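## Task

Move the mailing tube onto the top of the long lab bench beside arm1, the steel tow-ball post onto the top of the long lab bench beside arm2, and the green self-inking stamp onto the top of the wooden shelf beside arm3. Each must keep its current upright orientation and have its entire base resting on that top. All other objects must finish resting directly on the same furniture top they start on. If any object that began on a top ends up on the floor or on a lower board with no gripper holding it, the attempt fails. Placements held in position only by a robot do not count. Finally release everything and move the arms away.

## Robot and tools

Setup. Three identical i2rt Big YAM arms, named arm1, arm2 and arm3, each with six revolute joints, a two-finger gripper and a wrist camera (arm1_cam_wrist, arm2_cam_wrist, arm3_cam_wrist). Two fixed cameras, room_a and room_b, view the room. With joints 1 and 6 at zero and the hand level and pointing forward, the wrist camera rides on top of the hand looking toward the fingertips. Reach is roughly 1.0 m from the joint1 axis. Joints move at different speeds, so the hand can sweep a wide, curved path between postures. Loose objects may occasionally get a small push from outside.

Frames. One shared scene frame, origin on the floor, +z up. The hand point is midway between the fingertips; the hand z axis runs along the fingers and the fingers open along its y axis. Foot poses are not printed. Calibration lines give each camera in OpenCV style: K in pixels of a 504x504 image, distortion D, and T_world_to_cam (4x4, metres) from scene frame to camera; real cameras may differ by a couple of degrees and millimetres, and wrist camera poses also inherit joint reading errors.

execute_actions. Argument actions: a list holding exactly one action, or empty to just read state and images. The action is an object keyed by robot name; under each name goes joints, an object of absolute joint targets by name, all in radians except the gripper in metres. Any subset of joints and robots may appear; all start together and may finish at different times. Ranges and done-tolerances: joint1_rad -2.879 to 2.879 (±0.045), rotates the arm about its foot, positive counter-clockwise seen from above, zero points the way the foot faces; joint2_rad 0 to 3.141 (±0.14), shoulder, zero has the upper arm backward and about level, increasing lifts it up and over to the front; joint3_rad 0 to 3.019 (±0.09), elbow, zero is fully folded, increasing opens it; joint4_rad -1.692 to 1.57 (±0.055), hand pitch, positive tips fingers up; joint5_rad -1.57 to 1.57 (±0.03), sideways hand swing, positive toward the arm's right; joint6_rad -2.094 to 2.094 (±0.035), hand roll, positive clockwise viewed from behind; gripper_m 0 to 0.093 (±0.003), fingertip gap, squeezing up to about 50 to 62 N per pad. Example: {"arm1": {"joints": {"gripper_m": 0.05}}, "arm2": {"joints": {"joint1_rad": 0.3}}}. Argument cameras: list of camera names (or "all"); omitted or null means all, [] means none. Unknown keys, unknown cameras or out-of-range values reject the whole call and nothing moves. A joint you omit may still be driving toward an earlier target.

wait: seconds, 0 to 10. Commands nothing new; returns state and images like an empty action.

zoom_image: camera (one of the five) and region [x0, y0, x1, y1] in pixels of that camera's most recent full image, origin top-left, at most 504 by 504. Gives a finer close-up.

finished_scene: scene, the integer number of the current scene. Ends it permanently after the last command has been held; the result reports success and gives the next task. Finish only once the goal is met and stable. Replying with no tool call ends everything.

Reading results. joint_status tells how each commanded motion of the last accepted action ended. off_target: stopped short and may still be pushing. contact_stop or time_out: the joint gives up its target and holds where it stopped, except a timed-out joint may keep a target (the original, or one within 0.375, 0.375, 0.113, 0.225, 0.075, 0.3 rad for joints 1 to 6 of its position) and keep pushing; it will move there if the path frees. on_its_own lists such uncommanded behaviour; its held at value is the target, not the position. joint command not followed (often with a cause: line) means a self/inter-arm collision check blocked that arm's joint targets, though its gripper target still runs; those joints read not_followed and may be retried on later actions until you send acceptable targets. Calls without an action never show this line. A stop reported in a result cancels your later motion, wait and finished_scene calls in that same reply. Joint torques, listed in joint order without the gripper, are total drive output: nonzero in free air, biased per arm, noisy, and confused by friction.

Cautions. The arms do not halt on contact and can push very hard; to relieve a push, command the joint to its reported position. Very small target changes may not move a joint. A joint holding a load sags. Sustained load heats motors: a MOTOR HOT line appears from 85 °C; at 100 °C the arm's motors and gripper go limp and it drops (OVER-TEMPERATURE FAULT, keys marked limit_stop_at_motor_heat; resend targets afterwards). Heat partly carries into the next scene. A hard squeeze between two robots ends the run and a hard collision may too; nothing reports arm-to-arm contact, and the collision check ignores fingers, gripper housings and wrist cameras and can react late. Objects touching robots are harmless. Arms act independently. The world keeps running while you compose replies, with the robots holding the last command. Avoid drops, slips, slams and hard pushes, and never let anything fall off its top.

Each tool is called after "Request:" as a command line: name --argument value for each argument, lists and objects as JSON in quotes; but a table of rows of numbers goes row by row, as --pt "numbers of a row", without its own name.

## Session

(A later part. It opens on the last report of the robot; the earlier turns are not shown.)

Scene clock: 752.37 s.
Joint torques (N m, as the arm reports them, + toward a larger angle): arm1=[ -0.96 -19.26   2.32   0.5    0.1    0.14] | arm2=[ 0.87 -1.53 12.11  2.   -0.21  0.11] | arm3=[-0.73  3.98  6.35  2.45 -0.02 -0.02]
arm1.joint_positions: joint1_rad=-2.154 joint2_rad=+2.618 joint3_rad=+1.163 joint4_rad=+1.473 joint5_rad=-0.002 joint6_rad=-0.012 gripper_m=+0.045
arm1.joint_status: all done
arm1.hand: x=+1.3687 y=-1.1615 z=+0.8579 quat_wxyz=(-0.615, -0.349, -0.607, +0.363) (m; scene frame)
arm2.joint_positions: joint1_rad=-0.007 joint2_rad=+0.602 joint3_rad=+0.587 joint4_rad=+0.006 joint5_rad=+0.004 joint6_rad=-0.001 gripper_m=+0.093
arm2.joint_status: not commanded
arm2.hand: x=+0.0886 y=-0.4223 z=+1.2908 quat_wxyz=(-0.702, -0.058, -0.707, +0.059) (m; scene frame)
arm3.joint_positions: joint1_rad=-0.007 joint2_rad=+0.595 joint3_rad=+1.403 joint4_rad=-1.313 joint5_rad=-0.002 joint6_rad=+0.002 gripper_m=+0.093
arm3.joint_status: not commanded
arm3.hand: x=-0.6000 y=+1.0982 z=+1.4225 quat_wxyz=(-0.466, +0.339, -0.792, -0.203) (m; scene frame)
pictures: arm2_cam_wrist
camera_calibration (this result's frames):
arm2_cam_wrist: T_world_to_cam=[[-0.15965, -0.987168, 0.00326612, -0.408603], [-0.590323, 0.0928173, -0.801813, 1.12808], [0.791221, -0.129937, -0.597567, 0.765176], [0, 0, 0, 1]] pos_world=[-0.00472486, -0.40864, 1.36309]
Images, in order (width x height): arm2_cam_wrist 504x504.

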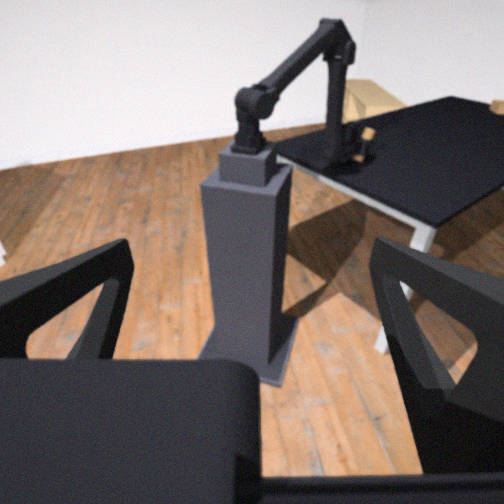

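Contact now, pitch level. Ease and release.

Request:
execute_actions --actions '[{"arm1":{"joints":{"joint2_rad":2.62,"joint4_rad":1.46,"gripper_m":0.093}}}]' --cameras '["arm2_cam_wrist","arm1_cam_wrist"]'

Request:
zoom_image --camera "arm2_cam_wrist" --region '[300, 60, 440, 200]'

Scene clock: 759.67 s.
Joint torques (N m, as the arm reports them, + toward a larger angle): arm1=[ -0.84 -22.56   2.38   1.22   0.1    0.13] | arm2=[ 1.03 -1.7  12.03  1.97 -0.22  0.07] | arm3=[-0.6   3.75  6.31  2.52 -0.01 -0.03]
arm1.joint_positions: joint1_rad=-2.154 joint2_rad=+2.618 joint3_rad=+1.163 joint4_rad=+1.473 joint5_rad=-0.002 joint6_rad=-0.012 gripper_m=+0.093
arm1.joint_status: all done
arm1.hand: x=+1.3688 y=-1.1617 z=+0.8584 quat_wxyz=(-0.615, -0.349, -0.606, +0.363) (m; scene frame)
arm2.joint_positions: joint1_rad=-0.007 joint2_rad=+0.602 joint3_rad=+0.587 joint4_rad=+0.006 joint5_rad=+0.004 joint6_rad=-0.001 gripper_m=+0.093
arm2.joint_status: not commanded
arm2.hand: x=+0.0886 y=-0.4223 z=+1.2908 quat_wxyz=(-0.702, -0.058, -0.707, +0.059) (m; scene frame)
arm3.joint_positions: joint1_rad=-0.007 joint2_rad=+0.595 joint3_rad=+1.403 joint4_rad=-1.313 joint5_rad=-0.002 joint6_rad=+0.002 gripper_m=+0.093
arm3.joint_status: not commanded
arm3.hand: x=-0.6000 y=+1.0982 z=+1.4225 quat_wxyz=(-0.466, +0.339, -0.792, -0.203) (m; scene frame)
pictures: arm1_cam_wrist, arm2_cam_wrist
camera_calibration (this result's frames):
arm1_cam_wrist: T_world_to_cam=[[-0.875702, -0.48258, 0.0161971, 0.623413], [-0.285371, 0.4902, -0.82357, 1.66809], [0.389498, -0.725824, -0.566983, -0.76823], [0, 0, 0, 1]] pos_world=[1.32117, -1.07445, 0.928118]
arm2_cam_wrist: T_world_to_cam=[[-0.15965, -0.987168, 0.00326612, -0.408603], [-0.590323, 0.0928173, -0.801813, 1.12808], [0.791221, -0.129937, -0.597567, 0.765176], [0, 0, 0, 1]] pos_world=[-0.00472486, -0.40864, 1.36309]
Images, in order (width x height): arm1_cam_wrist 504x504, arm2_cam_wrist 504x504.

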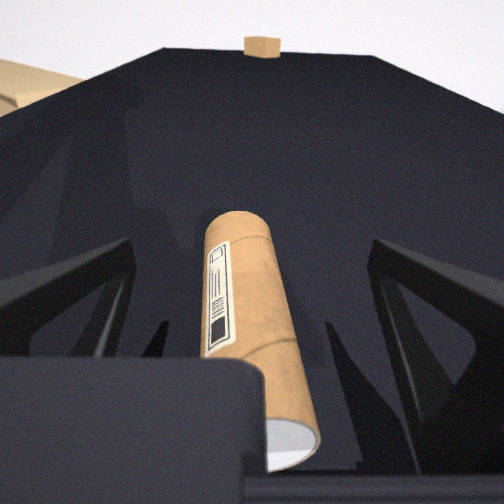

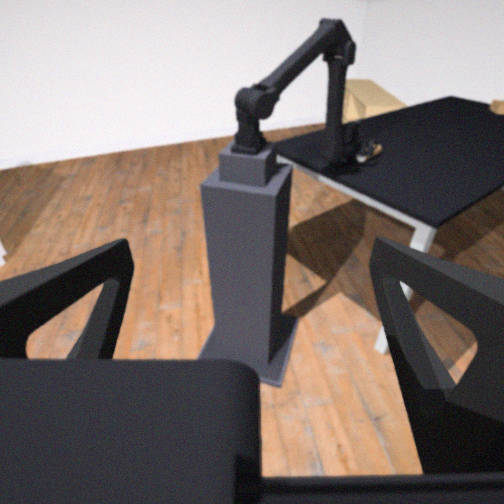

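Region (300, 60, 440, 200) of arm2_cam_wrist's 504x504 image, scaled by 3.600, with more detail than that image has.

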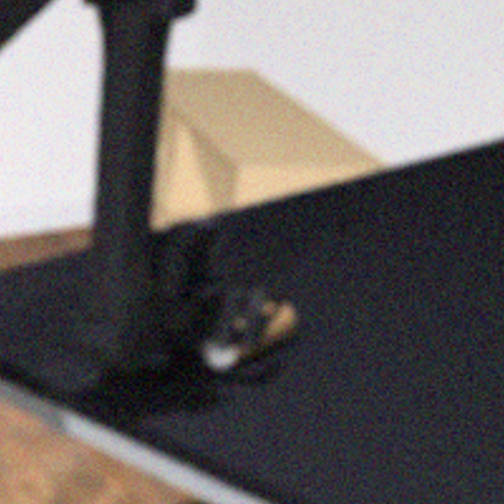

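Request:
execute_actions --actions '[{"arm1":{"joints":{"joint2_rad":2.1,"joint3_rad":1.0}}}]' --cameras '[]'

Request:
execute_actions --actions '[{"arm1":{"joints":{"joint2_rad":2.3,"joint3_rad":2.0,"joint4_rad":-1.27}}}]' --cameras '[]'

Request:
execute_actions --actions '[{"arm1":{"joints":{"joint2_rad":2.48,"joint3_rad":2.06,"joint4_rad":-1.13}}}]' --cameras '["arm1_cam_wrist"]'

Scene clock: 780.60 s.
Joint torques (N m, as the arm reports them, + toward a larger angle): arm1=[ -0.88 -19.42   4.82   1.21   0.09   0.14] | arm2=[ 0.99 -1.62 12.26  2.   -0.2   0.04] | arm3=[-0.64  3.81  6.31  2.46  0.   -0.02]
arm1.joint_positions: joint1_rad=-2.154 joint2_rad=+2.089 joint3_rad=+0.993 joint4_rad=+1.465 joint5_rad=-0.002 joint6_rad=-0.012 gripper_m=+0.093
arm1.joint_status: all done
arm1.hand: x=+1.3675 y=-1.1600 z=+1.1469 quat_wxyz=(-0.711, -0.282, -0.489, +0.420) (m; scene frame)
arm2.joint_positions: joint1_rad=-0.007 joint2_rad=+0.602 joint3_rad=+0.587 joint4_rad=+0.006 joint5_rad=+0.004 joint6_rad=-0.001 gripper_m=+0.093
arm2.joint_status: not commanded
arm2.hand: x=+0.0886 y=-0.4223 z=+1.2908 quat_wxyz=(-0.702, -0.058, -0.707, +0.059) (m; scene frame)
arm3.joint_positions: joint1_rad=-0.007 joint2_rad=+0.595 joint3_rad=+1.403 joint4_rad=-1.313 joint5_rad=-0.002 joint6_rad=+0.002 gripper_m=+0.093
arm3.joint_status: not commanded
arm3.hand: x=-0.6000 y=+1.0982 z=+1.4225 quat_wxyz=(-0.466, +0.339, -0.792, -0.203) (m; scene frame)
pictures: none
No camera images: the call's "cameras" was empty. Leave "cameras" out to get every camera's image.

Scene clock: 782.90 s.
Joint torques (N m, as the arm reports them, + toward a larger angle): arm1=[ -0.93 -26.85   9.1   -0.23   0.1    0.13] | arm2=[ 0.98 -1.68 12.23  1.84 -0.28  0.09] | arm3=[-0.85  4.01  6.32  2.5   0.   -0.02]
arm1.joint_positions: joint1_rad=-2.154 joint2_rad=+2.293 joint3_rad=+1.966 joint4_rad=-1.257 joint5_rad=-0.002 joint6_rad=-0.012 gripper_m=+0.093
arm1.joint_status: all done
arm1.hand: x=+1.3722 y=-1.1680 z=+0.9734 quat_wxyz=(+0.004, -0.500, -0.866, -0.004) (m; scene frame)
arm2.joint_positions: joint1_rad=-0.007 joint2_rad=+0.602 joint3_rad=+0.587 joint4_rad=+0.006 joint5_rad=+0.004 joint6_rad=-0.001 gripper_m=+0.093
arm2.joint_status: not commanded
arm2.hand: x=+0.0886 y=-0.4223 z=+1.2908 quat_wxyz=(-0.702, -0.058, -0.707, +0.059) (m; scene frame)
arm3.joint_positions: joint1_rad=-0.007 joint2_rad=+0.595 joint3_rad=+1.403 joint4_rad=-1.313 joint5_rad=-0.002 joint6_rad=+0.002 gripper_m=+0.093
arm3.joint_status: not commanded
arm3.hand: x=-0.6000 y=+1.0982 z=+1.4225 quat_wxyz=(-0.466, +0.339, -0.792, -0.203) (m; scene frame)
pictures: none
No camera images: the call's "cameras" was empty. Leave "cameras" out to get every camera's image.

Scene clock: 784.03 s.
Joint torques (N m, as the arm reports them, + toward a larger angle): arm1=[ -0.92 -30.29   8.24   0.58   0.1    0.13] | arm2=[ 1.04 -1.93 12.2   1.93 -0.2   0.06] | arm3=[-0.97  3.97  6.33  2.5  -0.01 -0.02]
arm1.joint_positions: joint1_rad=-2.154 joint2_rad=+2.500 joint3_rad=+2.032 joint4_rad=-1.144 joint5_rad=-0.002 joint6_rad=-0.012 gripper_m=+0.093
arm1.joint_status: all done
arm1.hand: x=+1.3798 y=-1.1812 z=+0.8569 quat_wxyz=(+0.016, -0.500, -0.866, -0.011) (m; scene frame)
arm2.joint_positions: joint1_rad=-0.007 joint2_rad=+0.602 joint3_rad=+0.587 joint4_rad=+0.006 joint5_rad=+0.004 joint6_rad=-0.001 gripper_m=+0.093
arm2.joint_status: not commanded
arm2.hand: x=+0.0886 y=-0.4223 z=+1.2908 quat_wxyz=(-0.702, -0.058, -0.707, +0.059) (m; scene frame)
arm3.joint_positions: joint1_rad=-0.007 joint2_rad=+0.595 joint3_rad=+1.403 joint4_rad=-1.313 joint5_rad=-0.002 joint6_rad=+0.002 gripper_m=+0.093
arm3.joint_status: not commanded
arm3.hand: x=-0.6000 y=+1.0982 z=+1.4225 quat_wxyz=(-0.466, +0.339, -0.792, -0.203) (m; scene frame)
pictures: arm1_cam_wrist
camera_calibration (this result's frames):
arm1_cam_wrist: T_world_to_cam=[[-0.862569, -0.505895, 0.00670509, 0.58611], [-0.395273, 0.682107, 0.615215, 0.825006], [-0.315808, 0.528015, -0.788331, 1.8564], [0, 0, 0, 1]] pos_world=[1.41793, -1.24644, 0.951971]
Images, in order (width x height): arm1_cam_wrist 504x504.

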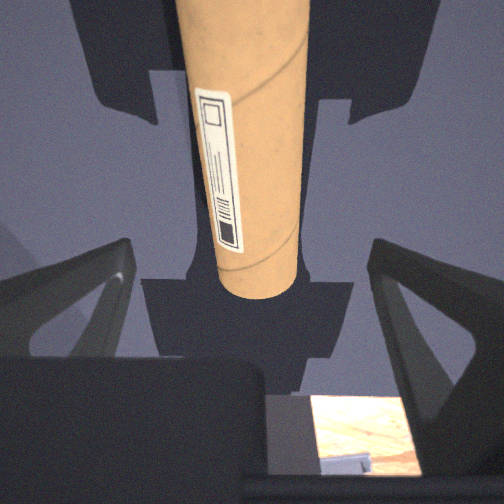

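Request:
execute_actions --actions '[{"arm1":{"joints":{"joint2_rad":2.655,"joint3_rad":2.19,"joint4_rad":-1.09}}}]' --cameras '[]'

Request:
execute_actions --actions '[{"arm1":{"joints":{"gripper_m":0.0}}}]' --cameras '[]'

Request:
execute_actions --actions '[{"arm1":{"joints":{"joint2_rad":2.0,"joint3_rad":1.6,"joint4_rad":-1.15}}}]' --cameras '[]'

Request:
execute_actions --actions '[{"arm1":{"joints":{"joint2_rad":2.60,"joint3_rad":1.42,"joint4_rad":1.55}}}]' --cameras '["arm2_cam_wrist","arm1_cam_wrist"]'

Request:
zoom_image --camera "arm2_cam_wrist" --region '[300, 60, 440, 200]'

Scene clock: 796.63 s.
Joint torques (N m, as the arm reports them, + toward a larger angle): arm1=[ -0.46 -29.54   8.27   0.32   0.09   0.12] | arm2=[ 1.01 -2.04 12.19  1.71 -0.22  0.07] | arm3=[-0.87  3.84  6.34  2.49  0.   -0.02]
arm1.joint_positions: joint1_rad=-2.154 joint2_rad=+2.660 joint3_rad=+2.156 joint4_rad=-1.098 joint5_rad=-0.002 joint6_rad=-0.011 gripper_m=+0.093
arm1.joint_status: all done
arm1.hand: x=+1.3892 y=-1.1979 z=+0.7875 quat_wxyz=(+0.012, -0.500, -0.866, -0.009) (m; scene frame)
arm2.joint_positions: joint1_rad=-0.007 joint2_rad=+0.602 joint3_rad=+0.587 joint4_rad=+0.006 joint5_rad=+0.004 joint6_rad=-0.001 gripper_m=+0.093
arm2.joint_status: not commanded
arm2.hand: x=+0.0886 y=-0.4223 z=+1.2908 quat_wxyz=(-0.702, -0.058, -0.707, +0.059) (m; scene frame)
arm3.joint_positions: joint1_rad=-0.007 joint2_rad=+0.595 joint3_rad=+1.403 joint4_rad=-1.313 joint5_rad=-0.002 joint6_rad=+0.002 gripper_m=+0.093
arm3.joint_status: not commanded
arm3.hand: x=-0.6000 y=+1.0982 z=+1.4225 quat_wxyz=(-0.466, +0.339, -0.792, -0.203) (m; scene frame)
pictures: none
No camera images: the call's "cameras" was empty. Leave "cameras" out to get every camera's image.

Scene clock: 797.33 s.
Joint torques (N m, as the arm reports them, + toward a larger angle): arm1=[ -0.85 -29.66   8.51   0.38   0.08   0.11] | arm2=[ 0.91 -1.81 12.19  1.89 -0.22  0.05] | arm3=[-0.84  3.98  6.32  2.44  0.   -0.02]
arm1.joint_positions: joint1_rad=-2.154 joint2_rad=+2.660 joint3_rad=+2.156 joint4_rad=-1.098 joint5_rad=-0.002 joint6_rad=-0.010 gripper_m=+0.046
arm1.joint_status: gripper_m off_target (ended at +0.046, target +0.000)
arm1.hand: x=+1.3891 y=-1.1979 z=+0.7875 quat_wxyz=(+0.012, -0.500, -0.866, -0.009) (m; scene frame)
arm2.joint_positions: joint1_rad=-0.007 joint2_rad=+0.602 joint3_rad=+0.587 joint4_rad=+0.006 joint5_rad=+0.004 joint6_rad=-0.001 gripper_m=+0.093
arm2.joint_status: not commanded
arm2.hand: x=+0.0886 y=-0.4223 z=+1.2908 quat_wxyz=(-0.702, -0.058, -0.707, +0.059) (m; scene frame)
arm3.joint_positions: joint1_rad=-0.007 joint2_rad=+0.595 joint3_rad=+1.403 joint4_rad=-1.313 joint5_rad=-0.002 joint6_rad=+0.002 gripper_m=+0.093
arm3.joint_status: not commanded
arm3.hand: x=-0.6000 y=+1.0982 z=+1.4225 quat_wxyz=(-0.466, +0.339, -0.792, -0.203) (m; scene frame)
pictures: none
No camera images: the call's "cameras" was empty. Leave "cameras" out to get every camera's image.

Scene clock: 798.90 s.
Joint torques (N m, as the arm reports them, + toward a larger angle): arm1=[ -0.97 -23.44   6.57  -0.02   0.08   0.11] | arm2=[ 0.5  -1.62 12.2   1.8  -0.23  0.03] | arm3=[-0.71  3.91  6.33  2.5  -0.01 -0.02]
arm1.joint_positions: joint1_rad=-2.154 joint2_rad=+1.994 joint3_rad=+1.600 joint4_rad=-1.140 joint5_rad=-0.002 joint6_rad=-0.010 gripper_m=+0.046
arm1.joint_status: all done
arm1.hand: x=+1.3324 y=-1.0977 z=+1.0277 quat_wxyz=(-0.017, -0.500, -0.866, +0.009) (m; scene frame)
arm2.joint_positions: joint1_rad=-0.007 joint2_rad=+0.602 joint3_rad=+0.587 joint4_rad=+0.006 joint5_rad=+0.004 joint6_rad=-0.001 gripper_m=+0.093
arm2.joint_status: not commanded
arm2.hand: x=+0.0886 y=-0.4223 z=+1.2908 quat_wxyz=(-0.702, -0.058, -0.707, +0.059) (m; scene frame)
arm3.joint_positions: joint1_rad=-0.007 joint2_rad=+0.595 joint3_rad=+1.403 joint4_rad=-1.313 joint5_rad=-0.002 joint6_rad=+0.002 gripper_m=+0.093
arm3.joint_status: not commanded
arm3.hand: x=-0.6000 y=+1.0982 z=+1.4225 quat_wxyz=(-0.466, +0.339, -0.792, -0.203) (m; scene frame)
pictures: none
No camera images: the call's "cameras" was empty. Leave "cameras" out to get every camera's image.

Scene clock: 801.17 s.
Joint torques (N m, as the arm reports them, + toward a larger angle): arm1=[ -0.96 -25.3    3.86   2.24   0.08   0.1 ] | arm2=[ 1.5  -1.74 12.11  1.81 -0.21  0.06] | arm3=[-0.69  4.    6.33  2.42  0.01 -0.03]
arm1.joint_positions: joint1_rad=-2.154 joint2_rad=+2.609 joint3_rad=+1.414 joint4_rad=+1.524 joint5_rad=-0.002 joint6_rad=-0.009 gripper_m=+0.045
arm1.joint_status: all done
arm1.hand: x=+1.4087 y=-1.2326 z=+0.9608 quat_wxyz=(-0.701, -0.291, -0.503, +0.413) (m; scene frame)
arm2.joint_positions: joint1_rad=-0.007 joint2_rad=+0.602 joint3_rad=+0.587 joint4_rad=+0.006 joint5_rad=+0.004 joint6_rad=-0.001 gripper_m=+0.093
arm2.joint_status: not commanded
arm2.hand: x=+0.0886 y=-0.4223 z=+1.2908 quat_wxyz=(-0.702, -0.058, -0.707, +0.059) (m; scene frame)
arm3.joint_positions: joint1_rad=-0.007 joint2_rad=+0.595 joint3_rad=+1.403 joint4_rad=-1.313 joint5_rad=-0.002 joint6_rad=+0.002 gripper_m=+0.093
arm3.joint_status: not commanded
arm3.hand: x=-0.6000 y=+1.0982 z=+1.4225 quat_wxyz=(-0.466, +0.339, -0.792, -0.203) (m; scene frame)
pictures: arm1_cam_wrist, arm2_cam_wrist
camera_calibration (this result's frames):
arm1_cam_wrist: T_world_to_cam=[[-0.877808, -0.478919, 0.00951251, 0.63642], [-0.146071, 0.248715, -0.957499, 1.43332], [0.456198, -0.841889, -0.28828, -1.28197], [0, 0, 0, 1]] pos_world=[1.35285, -1.13097, 0.996787]
arm2_cam_wrist: T_world_to_cam=[[-0.15965, -0.987168, 0.00326612, -0.408603], [-0.590323, 0.0928173, -0.801813, 1.12808], [0.791221, -0.129937, -0.597567, 0.765176], [0, 0, 0, 1]] pos_world=[-0.00472486, -0.40864, 1.36309]
Images, in order (width x height): arm1_cam_wrist 504x504, arm2_cam_wrist 504x504.

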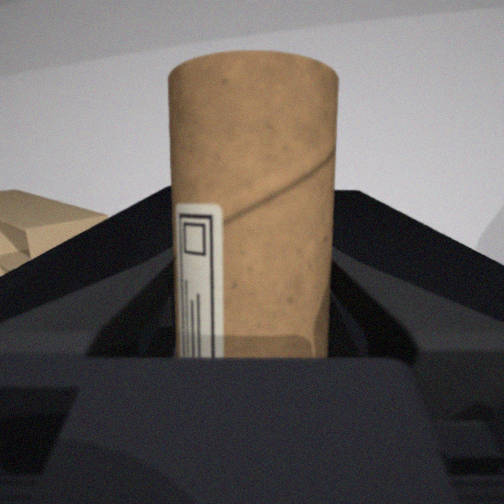

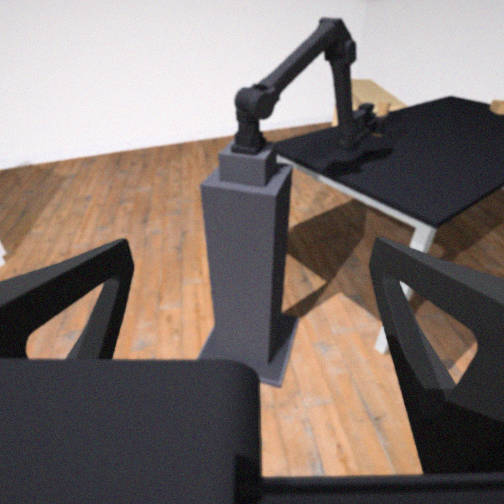

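Region (300, 60, 440, 200) of arm2_cam_wrist's 504x504 image, scaled by 3.600, with more detail than that image has.

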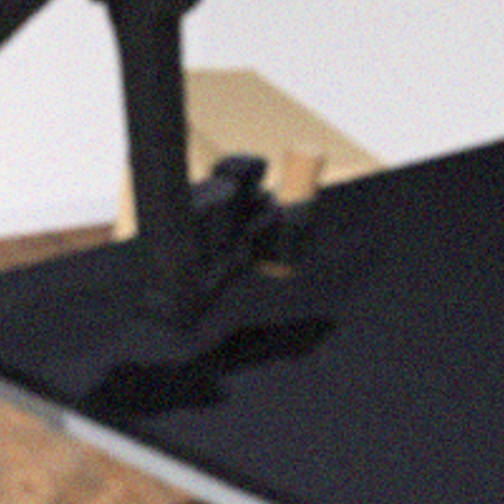

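Request:
execute_actions --actions '[{"arm1":{"joints":{"joint2_rad":2.76,"joint3_rad":1.60}}}]' --cameras '["arm2_cam_wrist"]'

Request:
zoom_image --camera "arm2_cam_wrist" --region '[300, 60, 440, 200]'

Scene clock: 810.20 s.
Joint torques (N m, as the arm reports them, + toward a larger angle): arm1=[ -0.92 -26.19   5.72   2.06   0.08   0.11] | arm2=[ 0.5  -1.83 12.01  1.76 -0.19  0.05] | arm3=[-0.83  3.83  6.33  2.52  0.   -0.01]
arm1.joint_positions: joint1_rad=-2.154 joint2_rad=+2.767 joint3_rad=+1.567 joint4_rad=+1.530 joint5_rad=-0.002 joint6_rad=-0.009 gripper_m=+0.045
arm1.joint_status: all done
arm1.hand: x=+1.4161 y=-1.2455 z=+0.9019 quat_wxyz=(-0.702, -0.290, -0.502, +0.413) (m; scene frame)
arm2.joint_positions: joint1_rad=-0.007 joint2_rad=+0.602 joint3_rad=+0.587 joint4_rad=+0.006 joint5_rad=+0.004 joint6_rad=-0.001 gripper_m=+0.093
arm2.joint_status: not commanded
arm2.hand: x=+0.0886 y=-0.4223 z=+1.2908 quat_wxyz=(-0.702, -0.058, -0.707, +0.059) (m; scene frame)
arm3.joint_positions: joint1_rad=-0.007 joint2_rad=+0.595 joint3_rad=+1.403 joint4_rad=-1.313 joint5_rad=-0.002 joint6_rad=+0.002 gripper_m=+0.093
arm3.joint_status: not commanded
arm3.hand: x=-0.6000 y=+1.0982 z=+1.4225 quat_wxyz=(-0.466, +0.339, -0.792, -0.203) (m; scene frame)
pictures: arm2_cam_wrist
camera_calibration (this result's frames):
arm2_cam_wrist: T_world_to_cam=[[-0.15965, -0.987168, 0.00326612, -0.408603], [-0.590323, 0.0928173, -0.801813, 1.12808], [0.791221, -0.129937, -0.597567, 0.765176], [0, 0, 0, 1]] pos_world=[-0.00472486, -0.40864, 1.36309]
Images, in order (width x height): arm2_cam_wrist 504x504.

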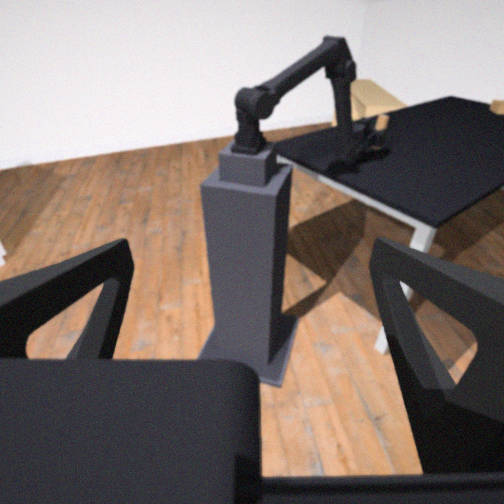

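Region (300, 60, 440, 200) of arm2_cam_wrist's 504x504 image, scaled by 3.600, with more detail than that image has.

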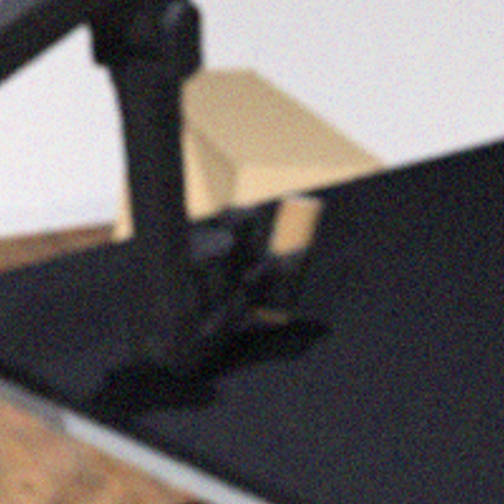

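Request:
execute_actions --actions '[{"arm1":{"joints":{"joint2_rad":2.82,"joint3_rad":1.66}}}]' --cameras '["arm2_cam_wrist"]'

Request:
zoom_image --camera "arm2_cam_wrist" --region '[300, 60, 440, 200]'

Scene clock: 821.60 s.
Joint torques (N m, as the arm reports them, + toward a larger angle): arm1=[ -0.95 -25.01   5.65   2.02   0.08   0.11] | arm2=[ 1.04 -1.35 12.04  1.79 -0.23  0.06] | arm3=[-0.86  3.93  6.3   2.49 -0.01 -0.02]
arm1.joint_positions: joint1_rad=-2.154 joint2_rad=+2.809 joint3_rad=+1.630 joint4_rad=+1.530 joint5_rad=-0.002 joint6_rad=-0.009 gripper_m=+0.045
arm1.joint_status: all done
arm1.hand: x=+1.4202 y=-1.2529 z=+0.8936 quat_wxyz=(-0.707, -0.286, -0.495, +0.416) (m; scene frame)
arm2.joint_positions: joint1_rad=-0.007 joint2_rad=+0.602 joint3_rad=+0.587 joint4_rad=+0.006 joint5_rad=+0.004 joint6_rad=-0.001 gripper_m=+0.093
arm2.joint_status: not commanded
arm2.hand: x=+0.0886 y=-0.4223 z=+1.2908 quat_wxyz=(-0.702, -0.058, -0.707, +0.059) (m; scene frame)
arm3.joint_positions: joint1_rad=-0.007 joint2_rad=+0.595 joint3_rad=+1.403 joint4_rad=-1.313 joint5_rad=-0.002 joint6_rad=+0.002 gripper_m=+0.093
arm3.joint_status: not commanded
arm3.hand: x=-0.6000 y=+1.0982 z=+1.4225 quat_wxyz=(-0.466, +0.339, -0.792, -0.203) (m; scene frame)
pictures: arm2_cam_wrist
camera_calibration (this result's frames):
arm2_cam_wrist: T_world_to_cam=[[-0.15965, -0.987168, 0.00326612, -0.408603], [-0.590323, 0.0928173, -0.801813, 1.12808], [0.791221, -0.129937, -0.597567, 0.765176], [0, 0, 0, 1]] pos_world=[-0.00472486, -0.40864, 1.36309]
Images, in order (width x height): arm2_cam_wrist 504x504.

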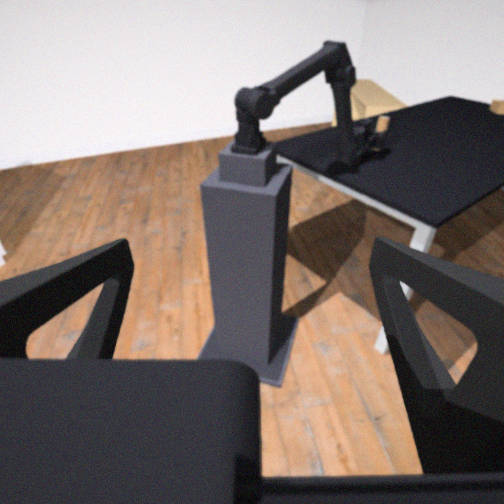

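Region (300, 60, 440, 200) of arm2_cam_wrist's 504x504 image, scaled by 3.600, with more detail than that image has.

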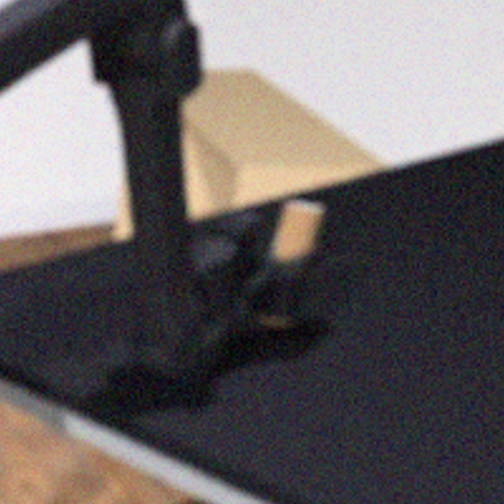

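Release.

Request:
execute_actions --actions '[{"arm1":{"joints":{"gripper_m":0.093}}}]' --cameras '["arm2_cam_wrist","arm1_cam_wrist"]'

Request:
zoom_image --camera "arm2_cam_wrist" --region '[300, 60, 440, 200]'

Scene clock: 831.33 s.
Joint torques (N m, as the arm reports them, + toward a larger angle): arm1=[ -0.93 -24.85   5.62   2.02   0.08   0.1 ] | arm2=[ 1.15 -1.67 11.97  1.8  -0.23  0.05] | arm3=[-0.7   3.9   6.34  2.48 -0.01 -0.02]
arm1.joint_positions: joint1_rad=-2.154 joint2_rad=+2.809 joint3_rad=+1.630 joint4_rad=+1.530 joint5_rad=-0.002 joint6_rad=-0.009 gripper_m=+0.093
arm1.joint_status: all done
arm1.hand: x=+1.4202 y=-1.2529 z=+0.8936 quat_wxyz=(-0.707, -0.286, -0.495, +0.416) (m; scene frame)
arm2.joint_positions: joint1_rad=-0.007 joint2_rad=+0.602 joint3_rad=+0.587 joint4_rad=+0.006 joint5_rad=+0.004 joint6_rad=-0.001 gripper_m=+0.093
arm2.joint_status: not commanded
arm2.hand: x=+0.0886 y=-0.4223 z=+1.2908 quat_wxyz=(-0.702, -0.058, -0.707, +0.059) (m; scene frame)
arm3.joint_positions: joint1_rad=-0.007 joint2_rad=+0.595 joint3_rad=+1.403 joint4_rad=-1.313 joint5_rad=-0.002 joint6_rad=+0.002 gripper_m=+0.093
arm3.joint_status: not commanded
arm3.hand: x=-0.6000 y=+1.0982 z=+1.4225 quat_wxyz=(-0.466, +0.339, -0.792, -0.203) (m; scene frame)
pictures: arm1_cam_wrist, arm2_cam_wrist
camera_calibration (this result's frames):
arm1_cam_wrist: T_world_to_cam=[[-0.877922, -0.478716, 0.00921093, 0.638136], [-0.135634, 0.2302, -0.963645, 1.34321], [0.459192, -0.847254, -0.267028, -1.35361], [0, 0, 0, 1]] pos_world=[1.36399, -1.15057, 0.927049]
arm2_cam_wrist: T_world_to_cam=[[-0.15965, -0.987168, 0.00326612, -0.408603], [-0.590323, 0.0928173, -0.801813, 1.12808], [0.791221, -0.129937, -0.597567, 0.765176], [0, 0, 0, 1]] pos_world=[-0.00472486, -0.40864, 1.36309]
Images, in order (width x height): arm1_cam_wrist 504x504, arm2_cam_wrist 504x504.

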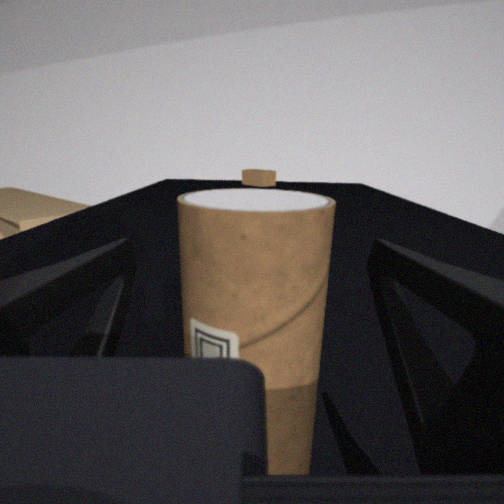

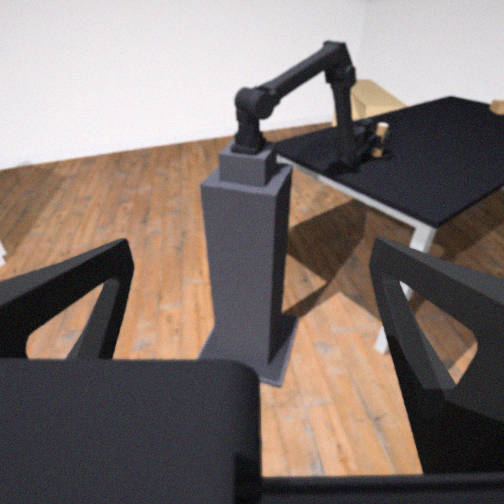

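Region (300, 60, 440, 200) of arm2_cam_wrist's 504x504 image, scaled by 3.600, with more detail than that image has.

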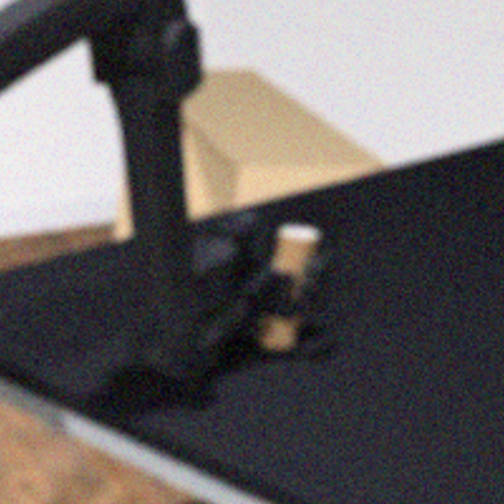

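Request:
execute_actions --actions '[{"arm1":{"joints":{"joint2_rad":2.65,"joint3_rad":1.25}}}]' --cameras '[]'

Request:
execute_actions --actions '[{"arm1":{"joints":{"joint2_rad":1.2,"joint3_rad":1.0,"joint4_rad":0}}}]'

Scene clock: 840.00 s.
Joint torques (N m, as the arm reports them, + toward a larger angle): arm1=[ -0.92 -22.29   2.64   1.99   0.07   0.1 ] | arm2=[ 1.56 -1.48 12.15  2.05 -0.21  0.07] | arm3=[-0.76  3.83  6.28  2.45  0.   -0.02]
arm1.joint_positions: joint1_rad=-2.154 joint2_rad=+2.648 joint3_rad=+1.248 joint4_rad=+1.533 joint5_rad=-0.002 joint6_rad=-0.009 gripper_m=+0.093
arm1.joint_status: all done
arm1.hand: x=+1.3797 y=-1.1809 z=+0.8786 quat_wxyz=(-0.649, -0.329, -0.569, +0.382) (m; scene frame)
arm2.joint_positions: joint1_rad=-0.007 joint2_rad=+0.602 joint3_rad=+0.587 joint4_rad=+0.006 joint5_rad=+0.004 joint6_rad=-0.001 gripper_m=+0.093
arm2.joint_status: not commanded
arm2.hand: x=+0.0886 y=-0.4223 z=+1.2908 quat_wxyz=(-0.702, -0.058, -0.707, +0.059) (m; scene frame)
arm3.joint_positions: joint1_rad=-0.007 joint2_rad=+0.595 joint3_rad=+1.403 joint4_rad=-1.313 joint5_rad=-0.002 joint6_rad=+0.002 gripper_m=+0.093
arm3.joint_status: not commanded
arm3.hand: x=-0.6000 y=+1.0982 z=+1.4225 quat_wxyz=(-0.466, +0.339, -0.792, -0.203) (m; scene frame)
pictures: none
No camera images: the call's "cameras" was empty. Leave "cameras" out to get every camera's image.

Scene clock: 841.83 s.
Joint torques (N m, as the arm reports them, + toward a larger angle): arm1=[ -0.9  -12.92   8.65   1.06   0.08   0.11] | arm2=[ 0.42 -1.9  12.07  1.8  -0.21  0.07] | arm3=[-0.86  3.85  6.33  2.5  -0.01 -0.02]
arm1.joint_positions: joint1_rad=-2.154 joint2_rad=+1.201 joint3_rad=+0.996 joint4_rad=+0.014 joint5_rad=-0.002 joint6_rad=-0.009 gripper_m=+0.093
arm1.joint_status: all done
arm1.hand: x=+1.3137 y=-1.0648 z=+1.3553 quat_wxyz=(-0.549, -0.386, -0.667, +0.323) (m; scene frame)
arm2.joint_positions: joint1_rad=-0.007 joint2_rad=+0.602 joint3_rad=+0.587 joint4_rad=+0.006 joint5_rad=+0.004 joint6_rad=-0.001 gripper_m=+0.093
arm2.joint_status: not commanded
arm2.hand: x=+0.0886 y=-0.4223 z=+1.2908 quat_wxyz=(-0.702, -0.058, -0.707, +0.059) (m; scene frame)
arm3.joint_positions: joint1_rad=-0.007 joint2_rad=+0.595 joint3_rad=+1.403 joint4_rad=-1.313 joint5_rad=-0.002 joint6_rad=+0.002 gripper_m=+0.093
arm3.joint_status: not commanded
arm3.hand: x=-0.6000 y=+1.0982 z=+1.4225 quat_wxyz=(-0.466, +0.339, -0.792, -0.203) (m; scene frame)
pictures: arm1_cam_wrist, arm2_cam_wrist, arm3_cam_wrist, room_a, room_b
camera_calibration (this result's frames):
arm1_cam_wrist: T_world_to_cam=[[-0.874333, -0.4851, 0.0148194, 0.611266], [-0.361231, 0.630074, -0.6874, 2.07817], [0.324121, -0.60637, -0.726128, 0.0341125], [0, 0, 0, 1]] pos_world=[1.27409, -0.992191, 1.44425]
arm2_cam_wrist: T_world_to_cam=[[-0.15965, -0.987168, 0.00326612, -0.408603], [-0.590323, 0.0928173, -0.801813, 1.12808], [0.791221, -0.129937, -0.597567, 0.765176], [0, 0, 0, 1]] pos_world=[-0.00472486, -0.40864, 1.36309]
arm3_cam_wrist: T_world_to_cam=[[0.730668, -0.682671, -0.0091525, 1.20045], [-0.620671, -0.658604, -0.425451, 0.960699], [0.284415, 0.316544, -0.904935, 1.23323], [0, 0, 0, 1]] pos_world=[-0.631605, 1.06186, 1.53571]
Images, in order (width x height): arm1_cam_wrist 504x504, arm2_cam_wrist 504x504, arm3_cam_wrist 504x504, room_a 504x504, room_b 504x504.

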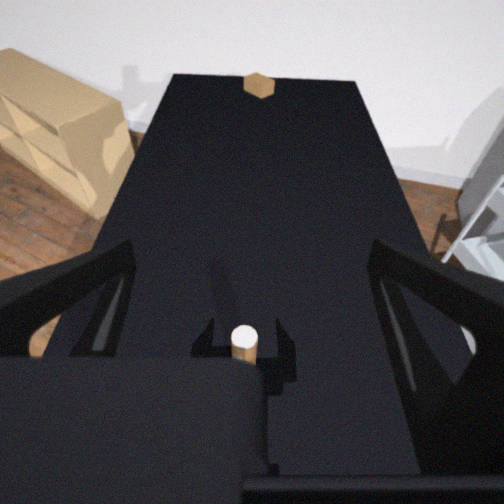

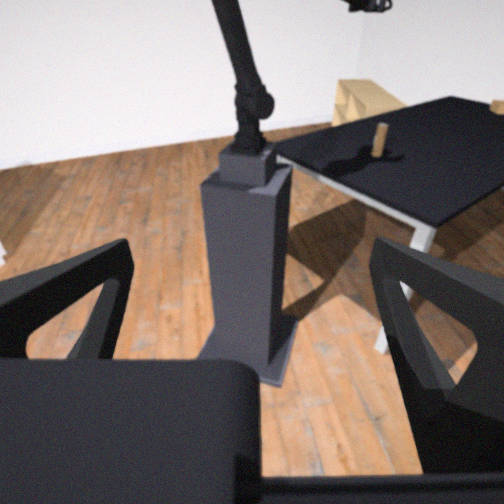

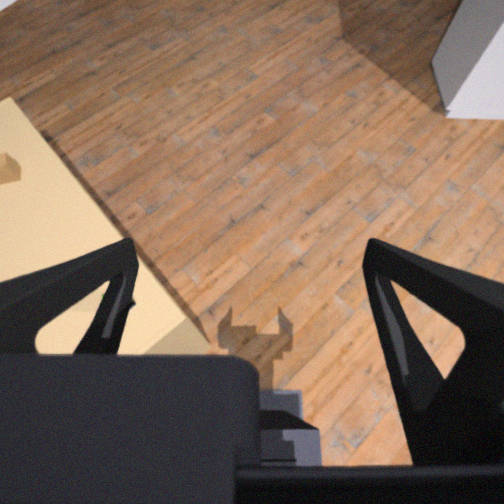

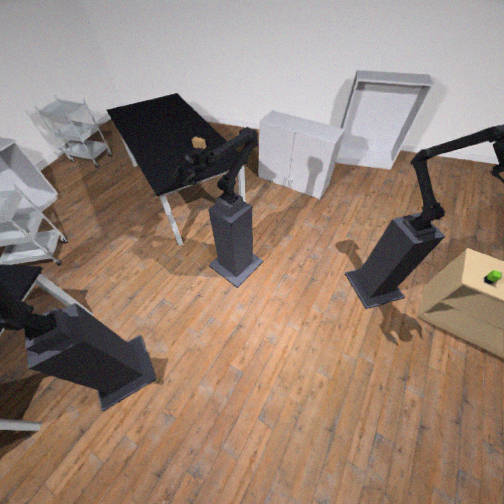

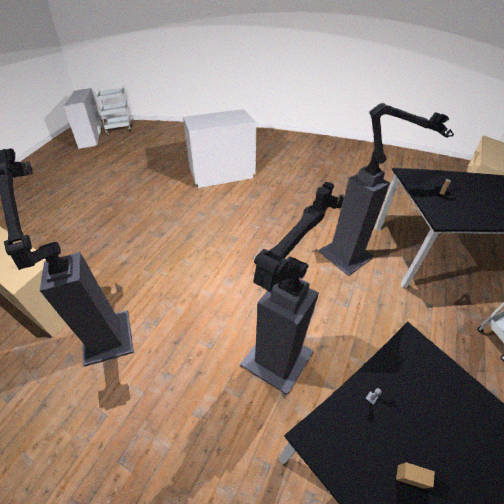

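Request:
finished_scene --scene 1

The scene is finished: the task was done.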